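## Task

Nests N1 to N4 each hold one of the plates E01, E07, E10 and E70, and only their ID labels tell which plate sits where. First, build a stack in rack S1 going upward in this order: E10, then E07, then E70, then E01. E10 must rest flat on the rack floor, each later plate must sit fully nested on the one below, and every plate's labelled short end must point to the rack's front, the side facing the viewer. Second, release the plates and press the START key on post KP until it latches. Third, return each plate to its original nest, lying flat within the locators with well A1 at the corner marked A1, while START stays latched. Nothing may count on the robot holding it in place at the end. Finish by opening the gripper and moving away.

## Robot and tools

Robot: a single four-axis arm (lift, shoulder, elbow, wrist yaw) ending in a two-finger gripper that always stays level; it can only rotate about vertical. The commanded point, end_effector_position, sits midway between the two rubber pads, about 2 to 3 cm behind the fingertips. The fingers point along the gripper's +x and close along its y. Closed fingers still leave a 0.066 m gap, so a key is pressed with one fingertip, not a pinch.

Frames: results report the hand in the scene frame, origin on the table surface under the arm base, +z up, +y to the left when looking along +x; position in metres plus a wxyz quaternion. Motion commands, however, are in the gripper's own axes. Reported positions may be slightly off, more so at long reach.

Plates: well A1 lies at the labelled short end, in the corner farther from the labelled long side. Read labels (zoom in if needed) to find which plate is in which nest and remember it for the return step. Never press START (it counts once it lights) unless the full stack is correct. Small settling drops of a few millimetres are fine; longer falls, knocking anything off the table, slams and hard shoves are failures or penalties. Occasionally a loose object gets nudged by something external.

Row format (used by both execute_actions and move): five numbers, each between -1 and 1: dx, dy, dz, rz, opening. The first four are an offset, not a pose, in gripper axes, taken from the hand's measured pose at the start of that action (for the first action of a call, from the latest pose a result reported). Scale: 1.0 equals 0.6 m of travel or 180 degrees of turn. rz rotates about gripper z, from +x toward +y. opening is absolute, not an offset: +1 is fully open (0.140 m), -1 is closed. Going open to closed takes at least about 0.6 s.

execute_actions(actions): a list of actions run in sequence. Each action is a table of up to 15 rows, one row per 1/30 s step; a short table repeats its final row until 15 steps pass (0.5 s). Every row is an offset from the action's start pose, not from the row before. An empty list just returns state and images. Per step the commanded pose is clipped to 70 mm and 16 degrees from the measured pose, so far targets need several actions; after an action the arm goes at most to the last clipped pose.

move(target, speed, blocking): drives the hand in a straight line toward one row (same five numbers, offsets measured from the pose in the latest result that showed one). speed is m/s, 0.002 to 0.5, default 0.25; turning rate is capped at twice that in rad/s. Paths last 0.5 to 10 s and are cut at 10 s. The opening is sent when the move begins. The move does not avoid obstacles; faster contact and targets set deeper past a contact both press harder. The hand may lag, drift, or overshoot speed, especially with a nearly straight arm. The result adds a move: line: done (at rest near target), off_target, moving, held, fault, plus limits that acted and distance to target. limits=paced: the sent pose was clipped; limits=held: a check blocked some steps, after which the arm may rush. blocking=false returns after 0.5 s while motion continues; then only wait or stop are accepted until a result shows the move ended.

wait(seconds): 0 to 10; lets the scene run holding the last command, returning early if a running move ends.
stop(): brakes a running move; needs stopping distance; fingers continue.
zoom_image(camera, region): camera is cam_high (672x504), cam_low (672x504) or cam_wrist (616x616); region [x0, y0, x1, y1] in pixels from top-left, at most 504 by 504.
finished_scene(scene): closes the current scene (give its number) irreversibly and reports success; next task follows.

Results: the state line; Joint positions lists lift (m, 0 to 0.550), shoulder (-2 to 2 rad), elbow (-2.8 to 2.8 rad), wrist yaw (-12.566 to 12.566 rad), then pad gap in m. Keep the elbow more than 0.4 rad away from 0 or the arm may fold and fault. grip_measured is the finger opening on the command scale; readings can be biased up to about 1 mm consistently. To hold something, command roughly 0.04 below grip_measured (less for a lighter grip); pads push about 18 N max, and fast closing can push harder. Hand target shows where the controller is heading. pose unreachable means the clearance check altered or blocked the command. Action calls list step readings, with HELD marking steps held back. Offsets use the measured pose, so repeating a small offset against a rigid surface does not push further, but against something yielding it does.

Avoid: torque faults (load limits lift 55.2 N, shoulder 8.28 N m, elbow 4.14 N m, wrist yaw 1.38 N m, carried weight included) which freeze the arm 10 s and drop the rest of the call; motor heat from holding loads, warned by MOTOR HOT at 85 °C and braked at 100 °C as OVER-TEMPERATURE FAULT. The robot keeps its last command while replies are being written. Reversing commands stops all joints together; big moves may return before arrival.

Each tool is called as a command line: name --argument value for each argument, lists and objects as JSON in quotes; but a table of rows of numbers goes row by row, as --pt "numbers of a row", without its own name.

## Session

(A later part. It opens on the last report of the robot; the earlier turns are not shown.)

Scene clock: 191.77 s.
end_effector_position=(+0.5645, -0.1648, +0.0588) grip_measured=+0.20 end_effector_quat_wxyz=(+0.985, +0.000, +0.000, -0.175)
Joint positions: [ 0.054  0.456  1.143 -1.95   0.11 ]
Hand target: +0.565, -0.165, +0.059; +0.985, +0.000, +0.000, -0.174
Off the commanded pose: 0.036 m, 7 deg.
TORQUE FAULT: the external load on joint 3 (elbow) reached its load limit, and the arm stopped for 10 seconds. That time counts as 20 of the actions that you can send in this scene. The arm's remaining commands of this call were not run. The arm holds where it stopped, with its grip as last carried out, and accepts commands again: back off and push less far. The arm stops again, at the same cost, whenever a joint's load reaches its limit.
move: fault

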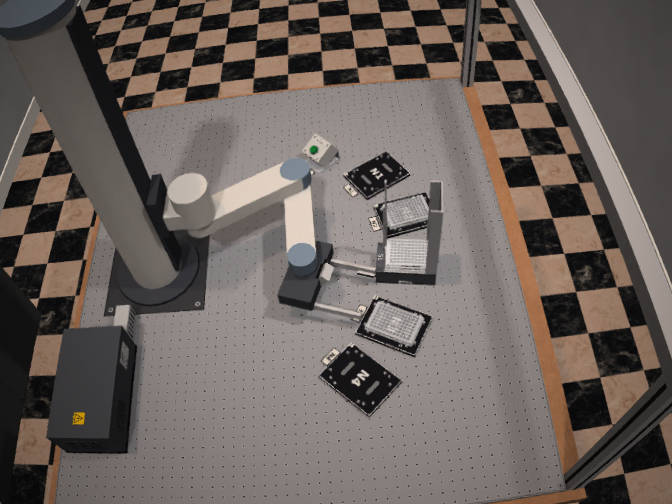

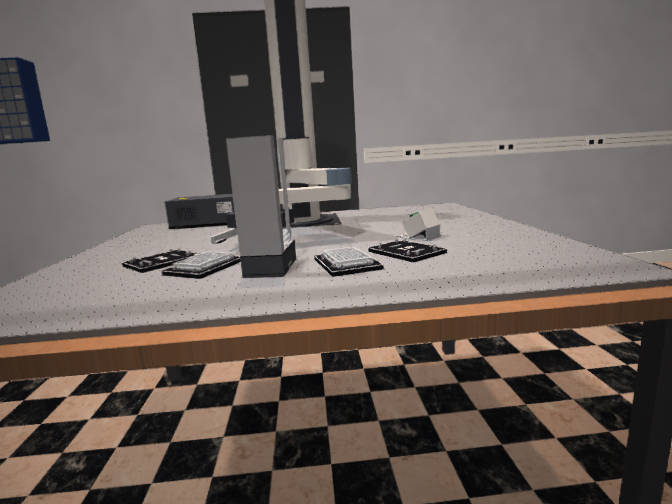

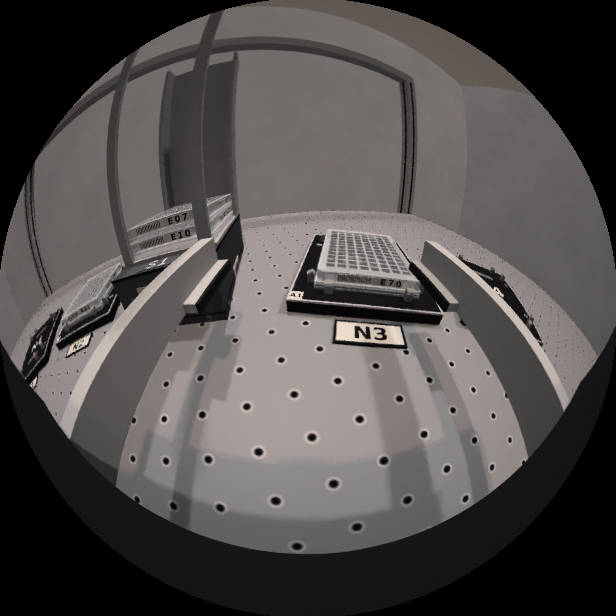

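move --target '[0,0,0.4133,0,-0.55]' --speed 0.15

move --target '[-0.1942,-0.5486,0,-0.2053,-0.55]' --speed 0.2

move --target '[0,0,-0.48,0,-0.55]' --speed 0.2

move --target '[0,0,-0.0235,0,-0.55]' --speed 0.012

Scene clock: 370.67 s.
end_effector_position=(+0.7123, -0.0779, +0.3345) grip_measured=-0.48 end_effector_quat_wxyz=(+0.998, +0.000, +0.000, -0.067)
Joint positions: [ 0.33   0.476  1.768 -2.378  0.085]
Hand target: +0.712, -0.078, +0.334; +0.998, +0.000, +0.000, -0.066
Off the commanded pose: 0.000 m, 0 deg.
move: done

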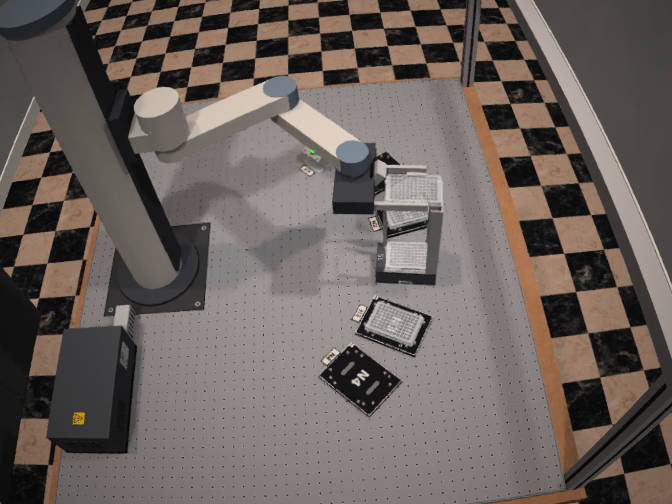

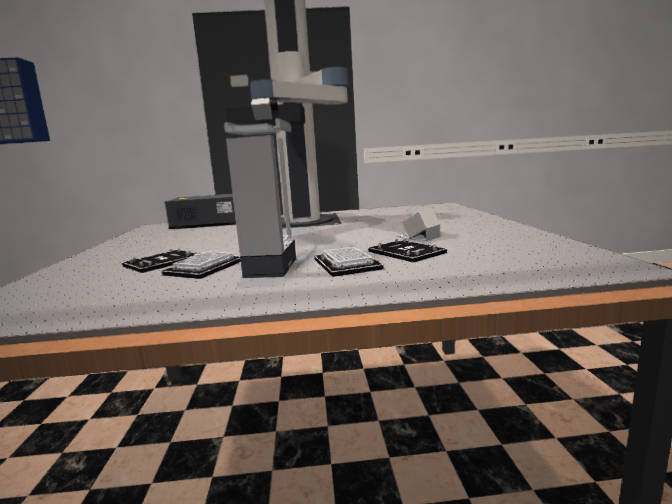

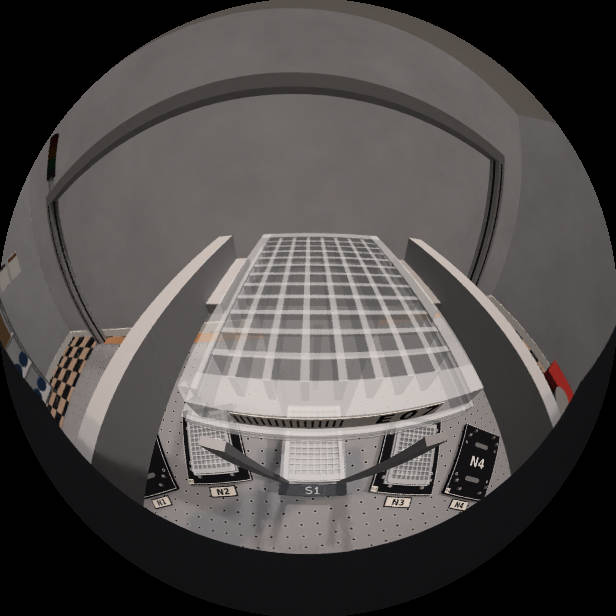

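Scene clock: 372.77 s.
end_effector_position=(+0.5529, -0.3887, +0.3345) grip_measured=-0.48 end_effector_quat_wxyz=(+0.925, +0.000, +0.000, -0.379)
Joint positions: [ 0.33  -0.181  1.764 -2.361  0.085]
Hand target: +0.553, -0.389, +0.335; +0.925, +0.000, +0.000, -0.379
Off the commanded pose: 0.000 m, 0 deg.
move: done

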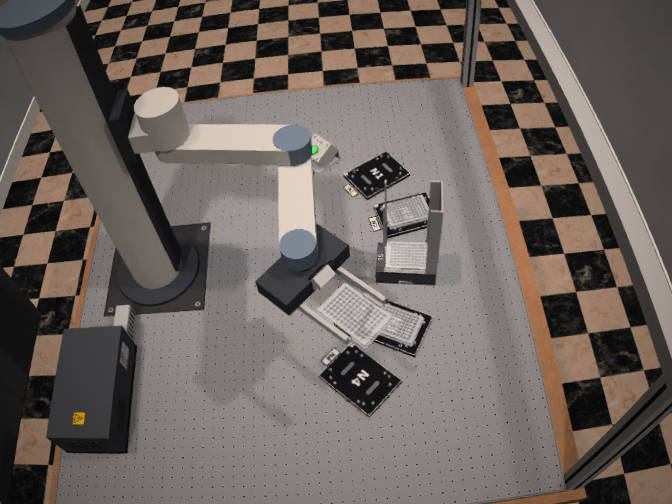

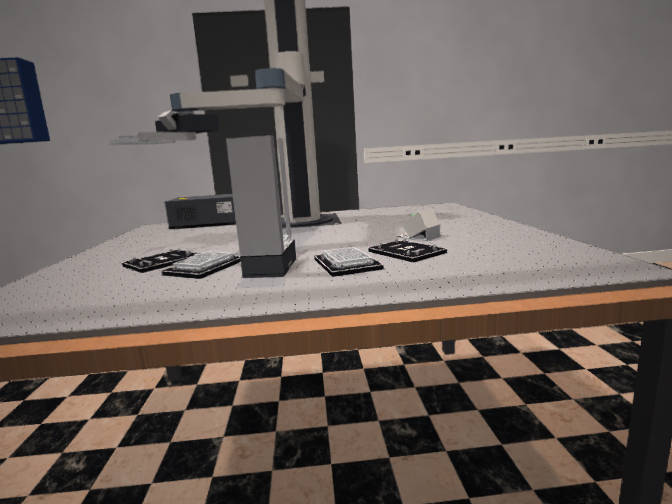

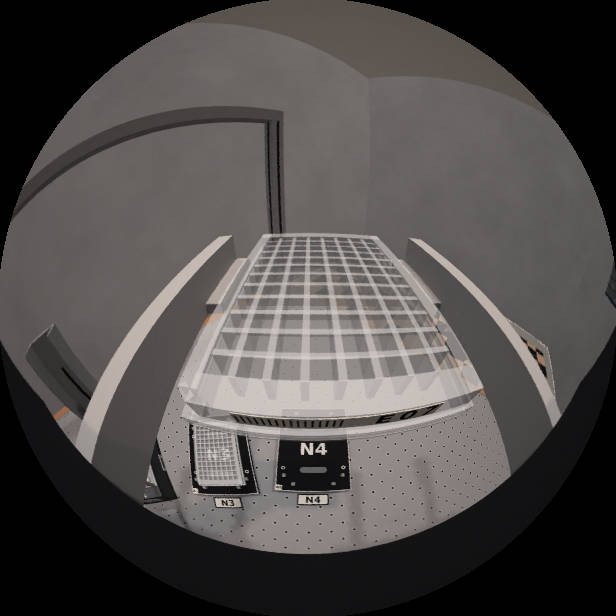

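Scene clock: 374.60 s.
end_effector_position=(+0.5529, -0.3888, +0.0465) grip_measured=-0.48 end_effector_quat_wxyz=(+0.925, +0.000, +0.000, -0.379)
Joint positions: [ 0.041 -0.181  1.764 -2.361  0.085]
Hand target: +0.553, -0.389, +0.047; +0.925, +0.000, +0.000, -0.379
Off the commanded pose: 0.000 m, 0 deg.
move: done

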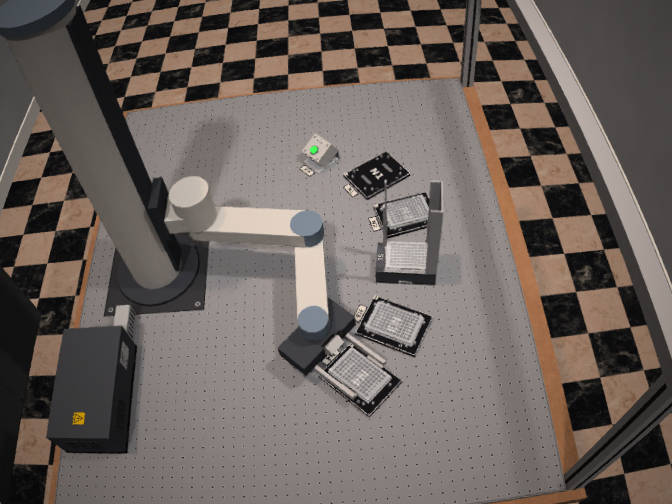

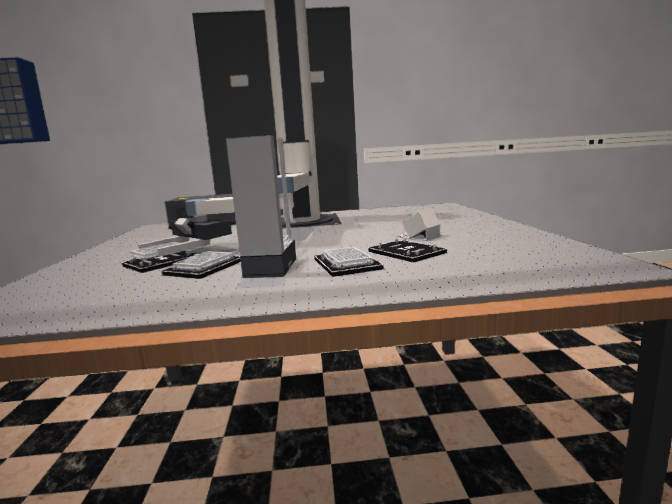

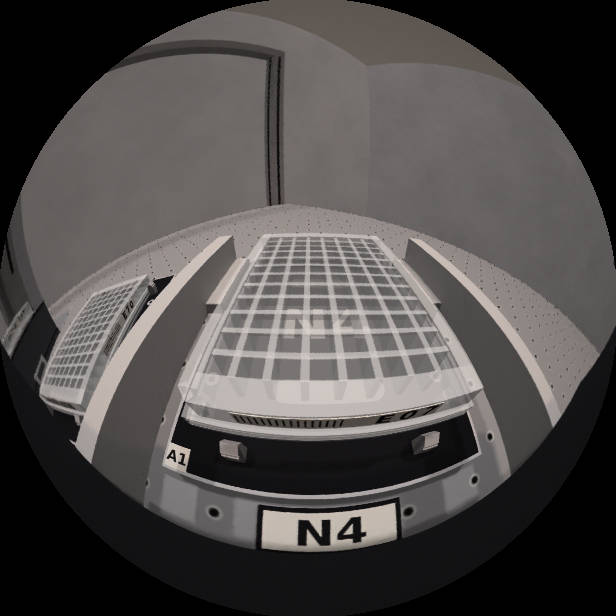

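Scene clock: 376.00 s.
end_effector_position=(+0.5529, -0.3888, +0.0323) grip_measured=-0.48 end_effector_quat_wxyz=(+0.925, +0.000, +0.000, -0.379)
Joint positions: [ 0.027 -0.181  1.764 -2.361  0.085]
Hand target: +0.553, -0.389, +0.032; +0.925, +0.000, +0.000, -0.379
Off the commanded pose: 0.000 m, 0 deg.
move: done

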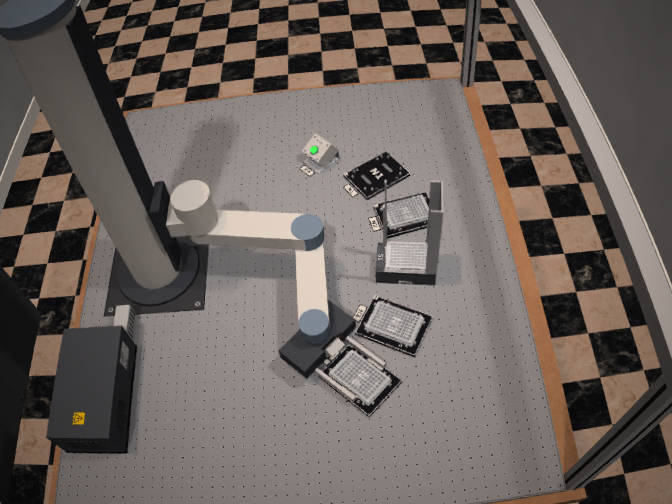

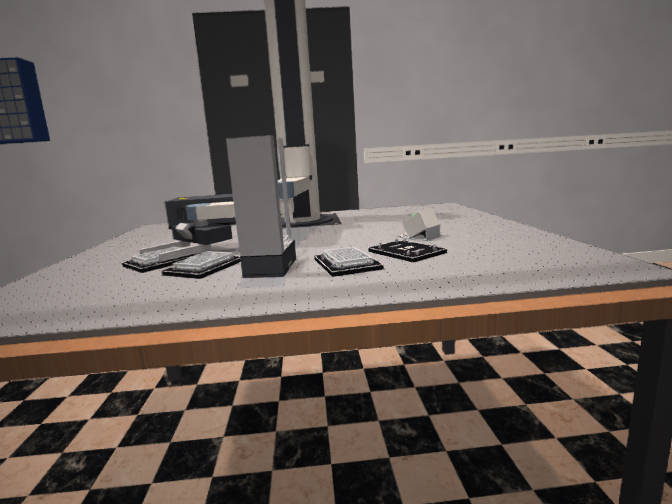

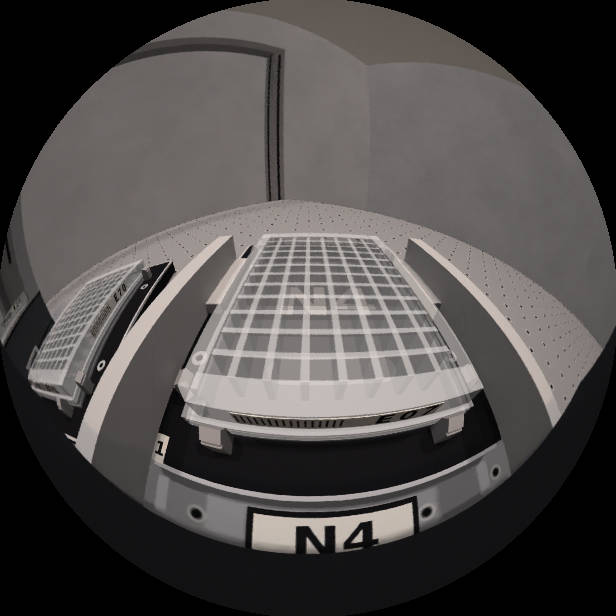

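move --target '[0,0,0,0,0.1]'

move --target '[0,0,0.088,0,0.1]'

move --target '[-0.4139,0.3747,0,0.2053,0.1]'

move --target '[0.3,0,-0.0197,0,0.1]' --speed 0.12

move --target '[0,0,0,0,-0.4]'

move --target '[0,0,0,0,-0.55]'

Scene clock: 383.07 s.
end_effector_position=(+0.5529, -0.3888, +0.0323) grip_measured=+0.10 end_effector_quat_wxyz=(+0.925, +0.000, +0.000, -0.379)
Joint positions: [ 0.027 -0.181  1.764 -2.361  0.107]
Hand target: +0.553, -0.389, +0.032; +0.925, +0.000, +0.000, -0.379
Off the commanded pose: 0.000 m, 0 deg.
move: done

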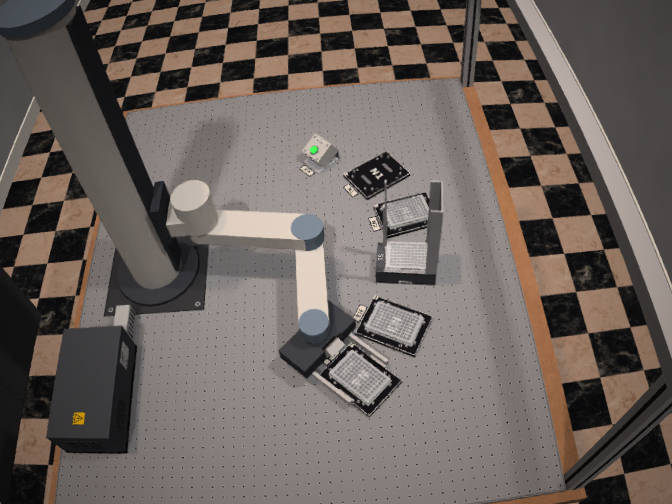

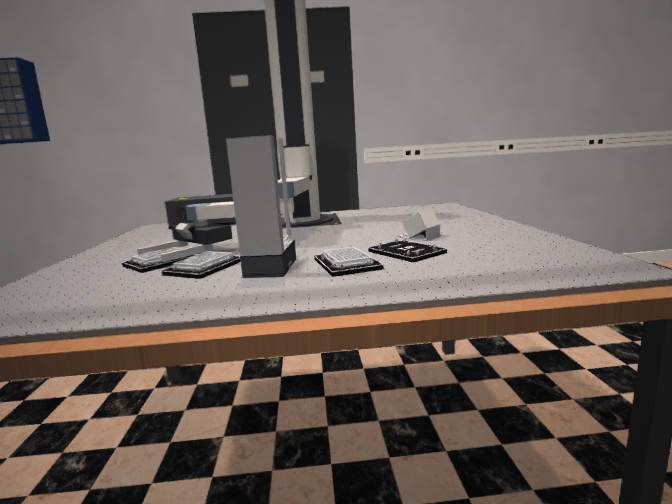

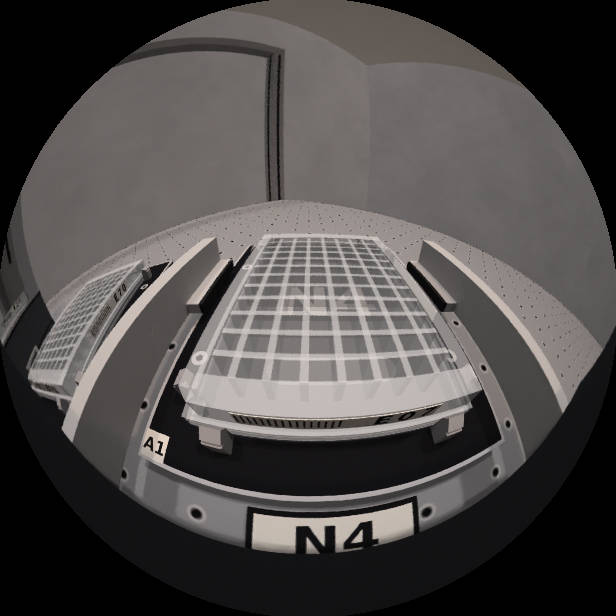

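Scene clock: 383.80 s.
end_effector_position=(+0.5529, -0.3887, +0.0851) grip_measured=+0.10 end_effector_quat_wxyz=(+0.925, +0.000, +0.000, -0.379)
Joint positions: [ 0.08  -0.181  1.764 -2.361  0.107]
Hand target: +0.553, -0.389, +0.085; +0.925, +0.000, +0.000, -0.379
Off the commanded pose: 0.000 m, 0 deg.
move: done

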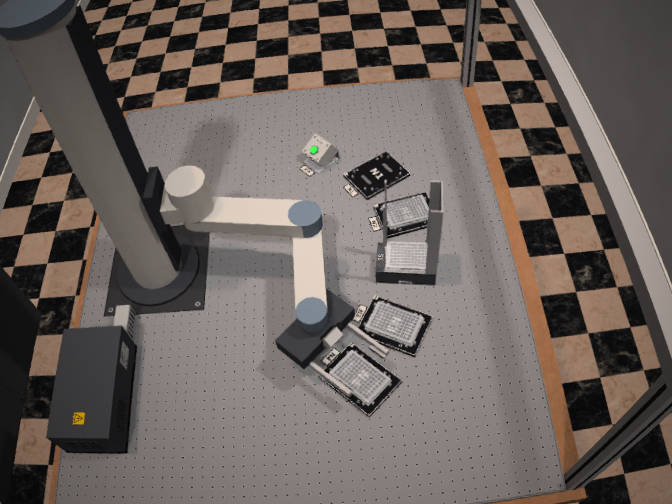

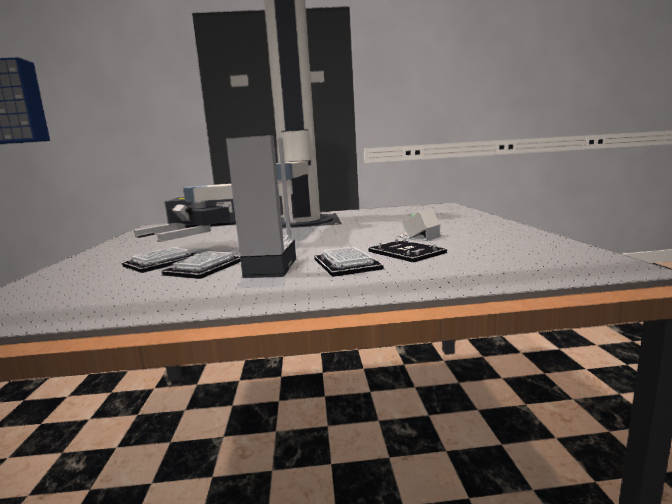

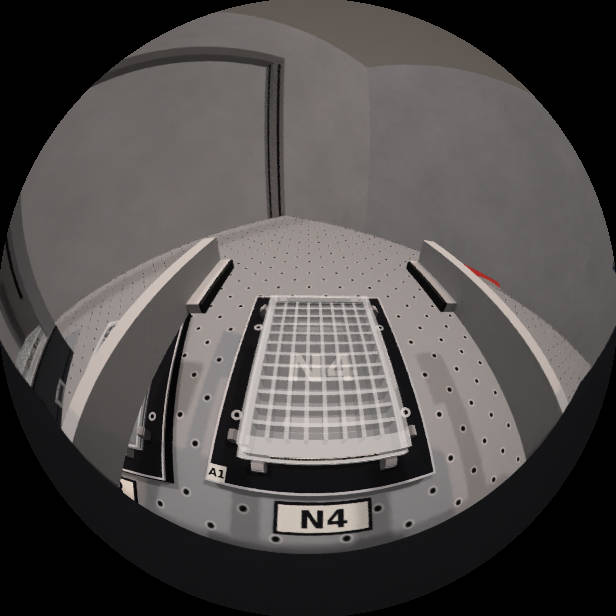

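Scene clock: 385.57 s.
end_effector_position=(+0.5341, -0.0541, +0.0851) grip_measured=+0.10 end_effector_quat_wxyz=(+0.998, +0.000, +0.000, -0.066)
Joint positions: [ 0.08   0.81   0.875 -1.818  0.107]
Hand target: +0.534, -0.054, +0.085; +0.998, +0.000, +0.000, -0.067
Off the commanded pose: 0.000 m, 0 deg.
move: done

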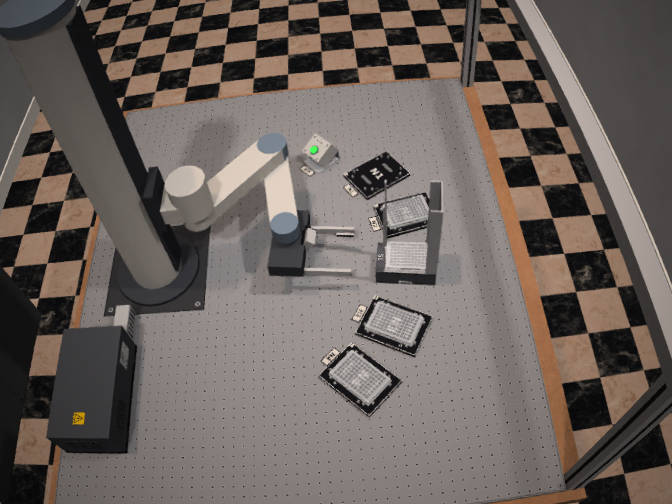

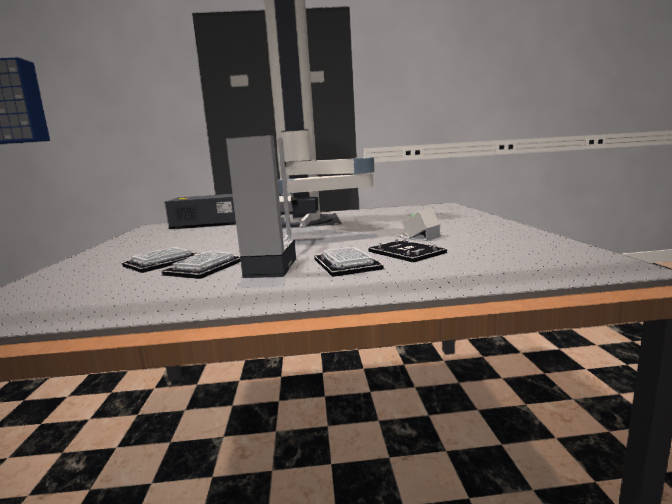

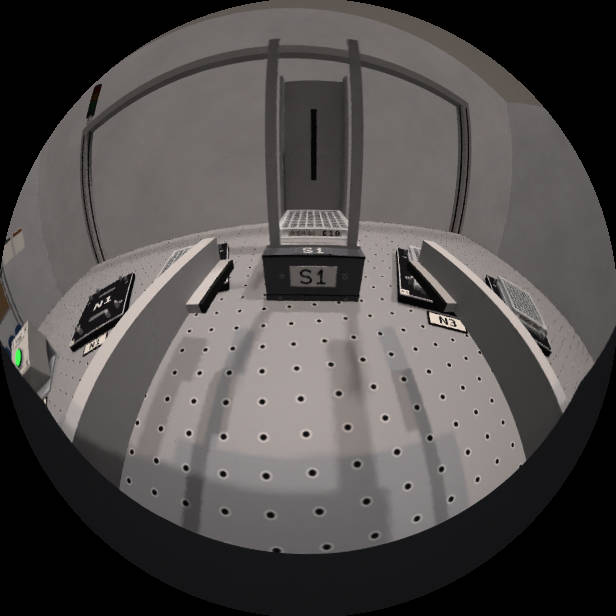

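Scene clock: 387.40 s.
end_effector_position=(+0.7125, -0.0780, +0.0733) grip_measured=+0.10 end_effector_quat_wxyz=(+0.998, +0.000, +0.000, -0.066)
Joint positions: [ 0.068  0.475  1.769 -2.377  0.107]
Hand target: +0.712, -0.078, +0.073; +0.998, +0.000, +0.000, -0.066
Off the commanded pose: 0.000 m, 0 deg.
move: done

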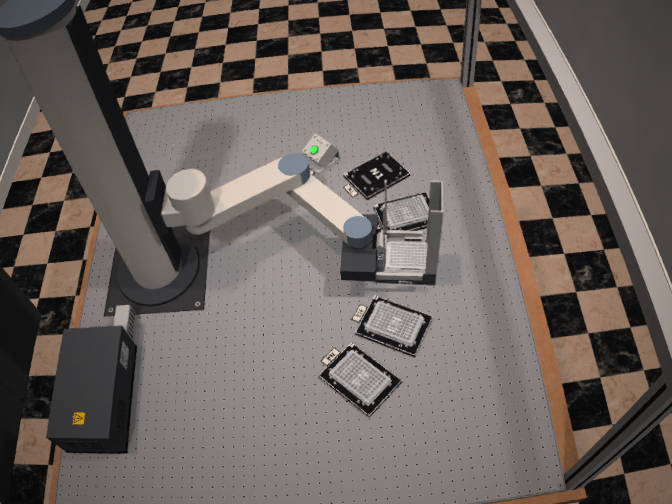

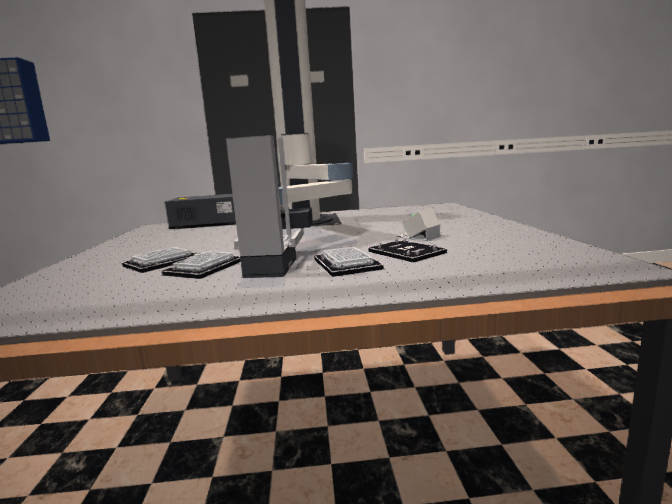

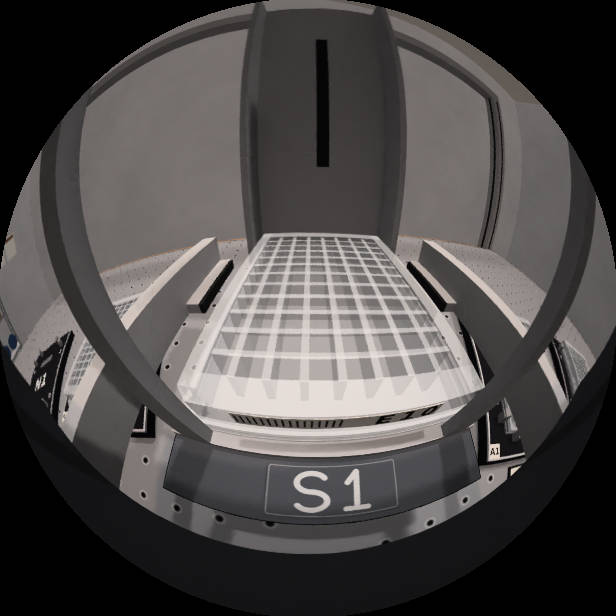

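Scene clock: 387.90 s.
end_effector_position=(+0.7125, -0.0780, +0.0733) grip_measured=-0.40 end_effector_quat_wxyz=(+0.998, +0.000, +0.000, -0.066)
Joint positions: [ 0.068  0.475  1.769 -2.377  0.088]
Hand target: +0.712, -0.078, +0.073; +0.998, +0.000, +0.000, -0.066
Off the commanded pose: 0.000 m, 0 deg.
move: done

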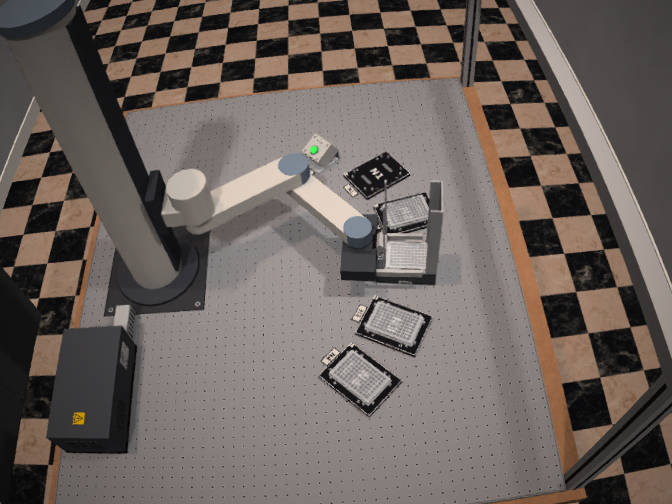

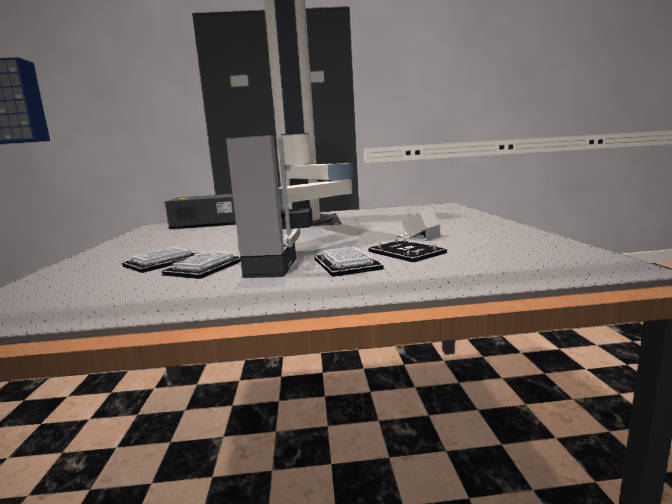

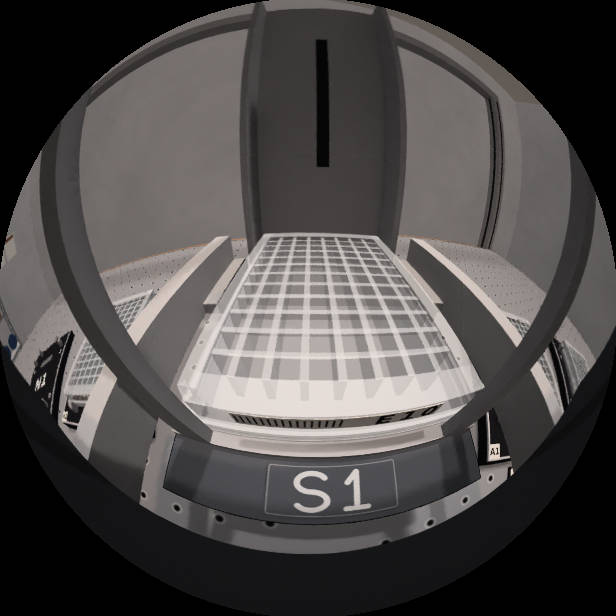

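Scene clock: 388.40 s.
end_effector_position=(+0.7125, -0.0780, +0.0733) grip_measured=-0.48 end_effector_quat_wxyz=(+0.998, +0.000, +0.000, -0.066)
Joint positions: [ 0.068  0.475  1.769 -2.377  0.085]
Hand target: +0.712, -0.078, +0.073; +0.998, +0.000, +0.000, -0.066
Off the commanded pose: 0.000 m, 0 deg.
move: done

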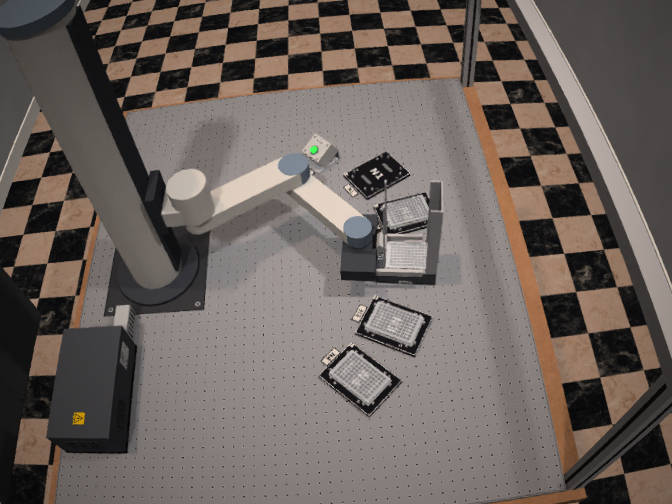

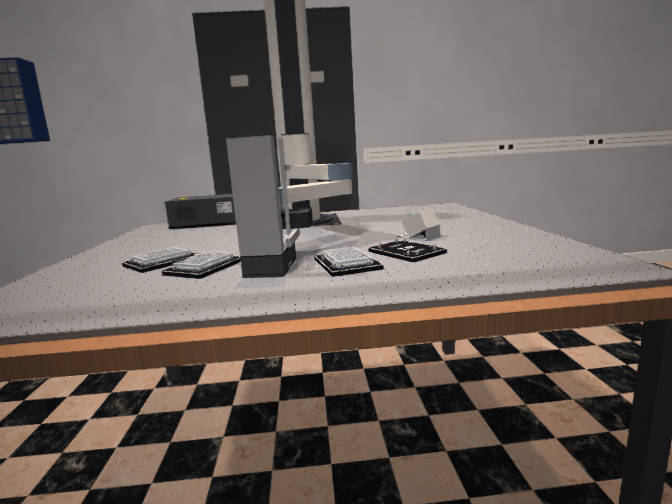

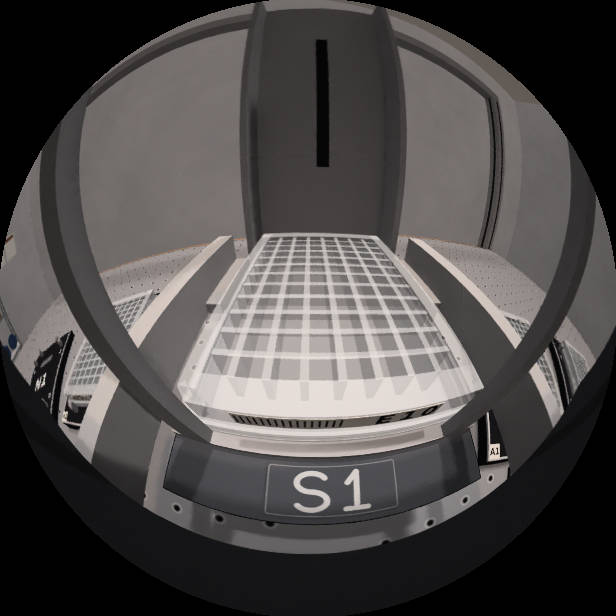

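move --target '[0,0,0.4353,0,-0.55]' --speed 0.15

move --target '[-0.1685,0.568,0,0.2263,-0.55]' --speed 0.2

move --target '[0,0,-0.48,0,-0.55]' --speed 0.2

Scene clock: 396.13 s.
end_effector_position=(+0.7125, -0.0781, +0.3345) grip_measured=-0.48 end_effector_quat_wxyz=(+0.998, +0.000, +0.000, -0.066)
Joint positions: [ 0.33   0.475  1.769 -2.377  0.085]
Hand target: +0.712, -0.078, +0.335; +0.998, +0.000, +0.000, -0.066
Off the commanded pose: 0.000 m, 0 deg.
move: done

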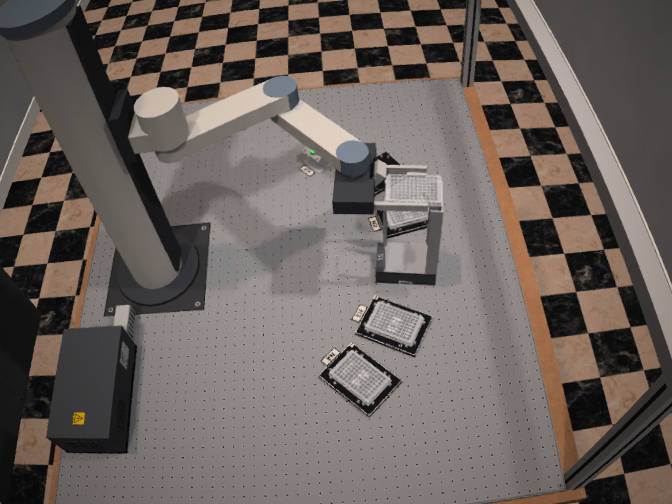

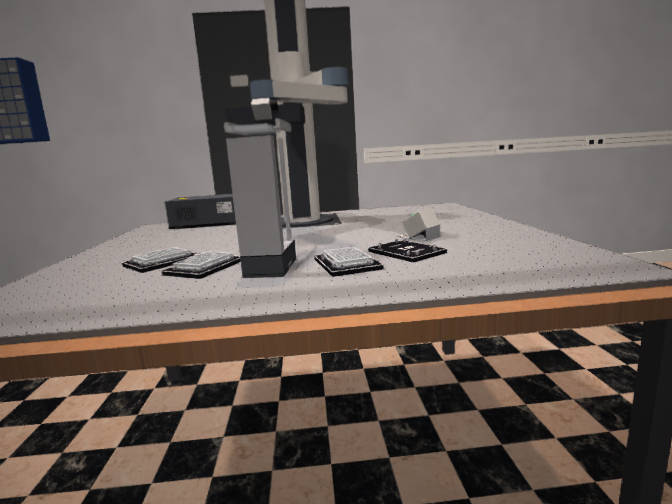

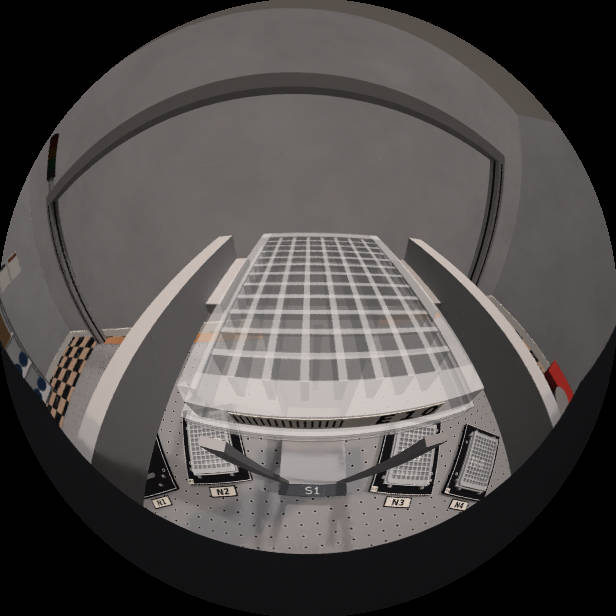

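Scene clock: 398.23 s.
end_effector_position=(+0.6575, +0.2734, +0.3345) grip_measured=-0.48 end_effector_quat_wxyz=(+0.958, +0.000, +0.000, +0.285)
Joint positions: [ 0.33   1.085  1.843 -2.35   0.085]
Hand target: +0.658, +0.273, +0.335; +0.959, +0.000, +0.000, +0.285
Off the commanded pose: 0.000 m, 0 deg.
move: done

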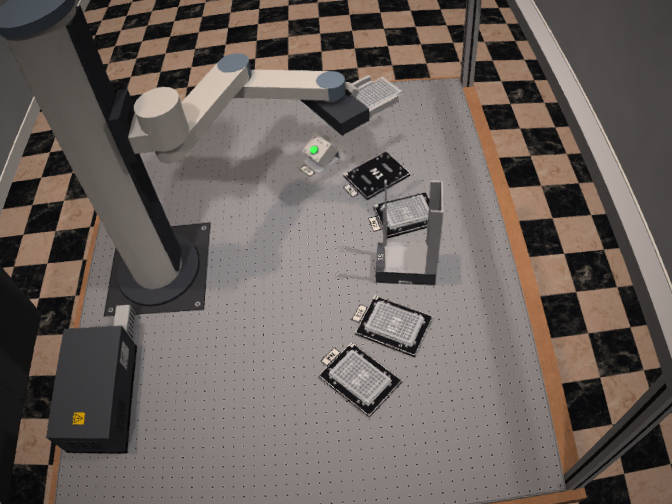

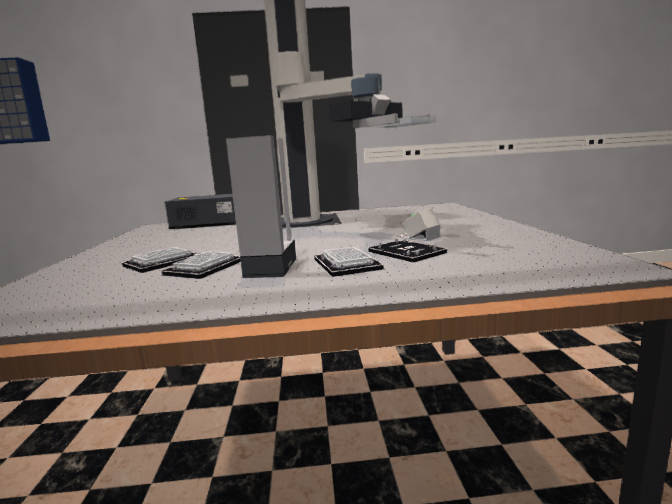

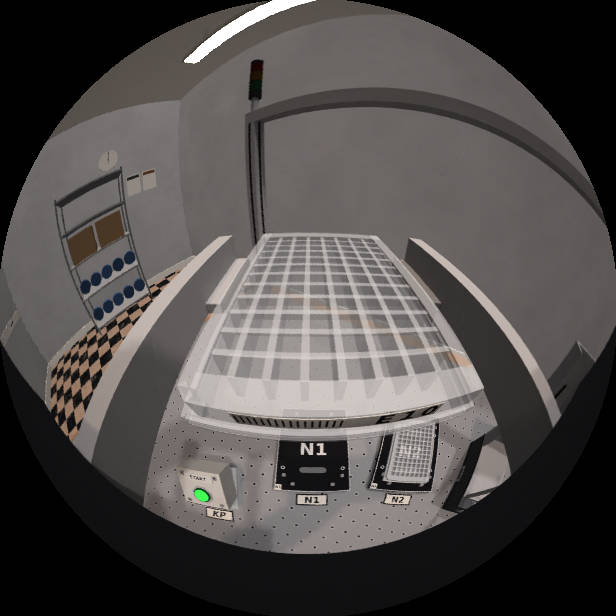

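Scene clock: 400.07 s.
end_effector_position=(+0.6575, +0.2734, +0.0465) grip_measured=-0.48 end_effector_quat_wxyz=(+0.958, +0.000, +0.000, +0.285)
Joint positions: [ 0.041  1.085  1.843 -2.35   0.085]
Hand target: +0.657, +0.273, +0.047; +0.958, +0.000, +0.000, +0.285
Off the commanded pose: 0.000 m, 0 deg.
move: done

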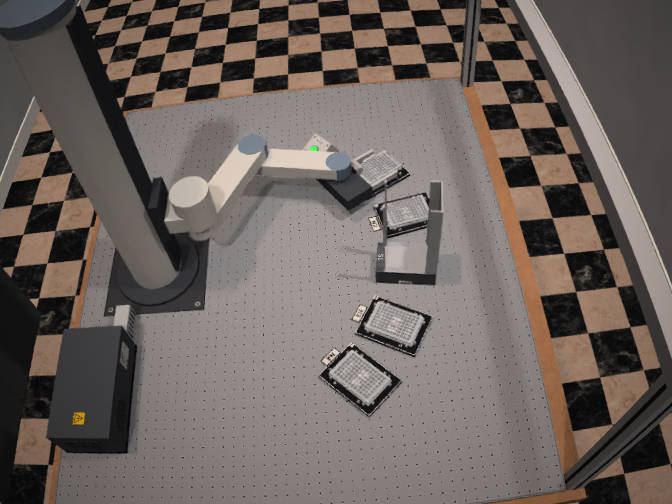

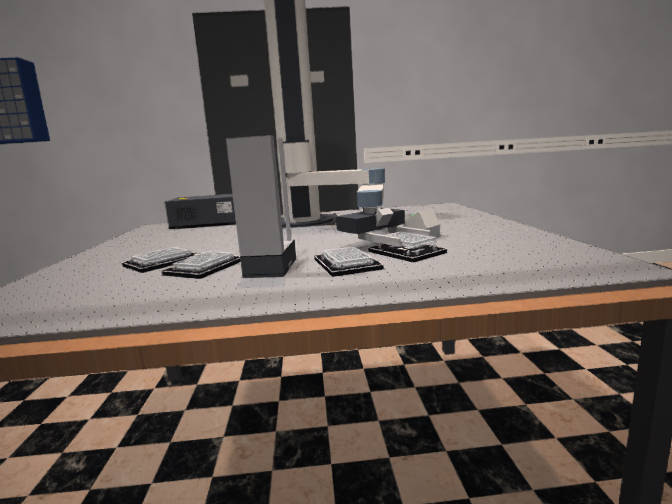

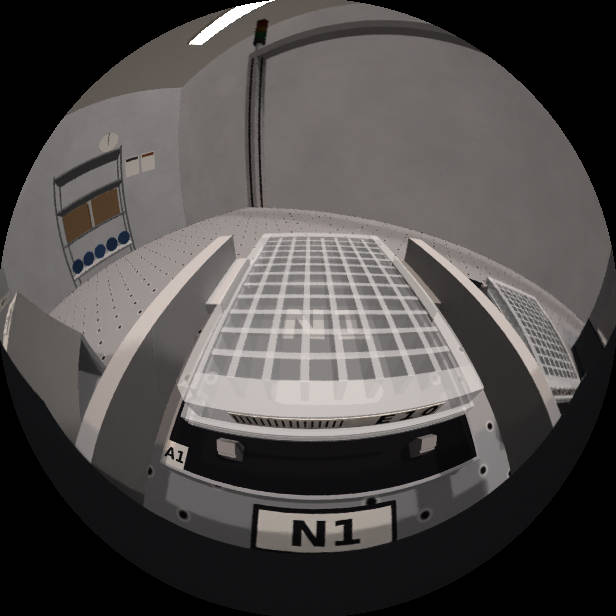

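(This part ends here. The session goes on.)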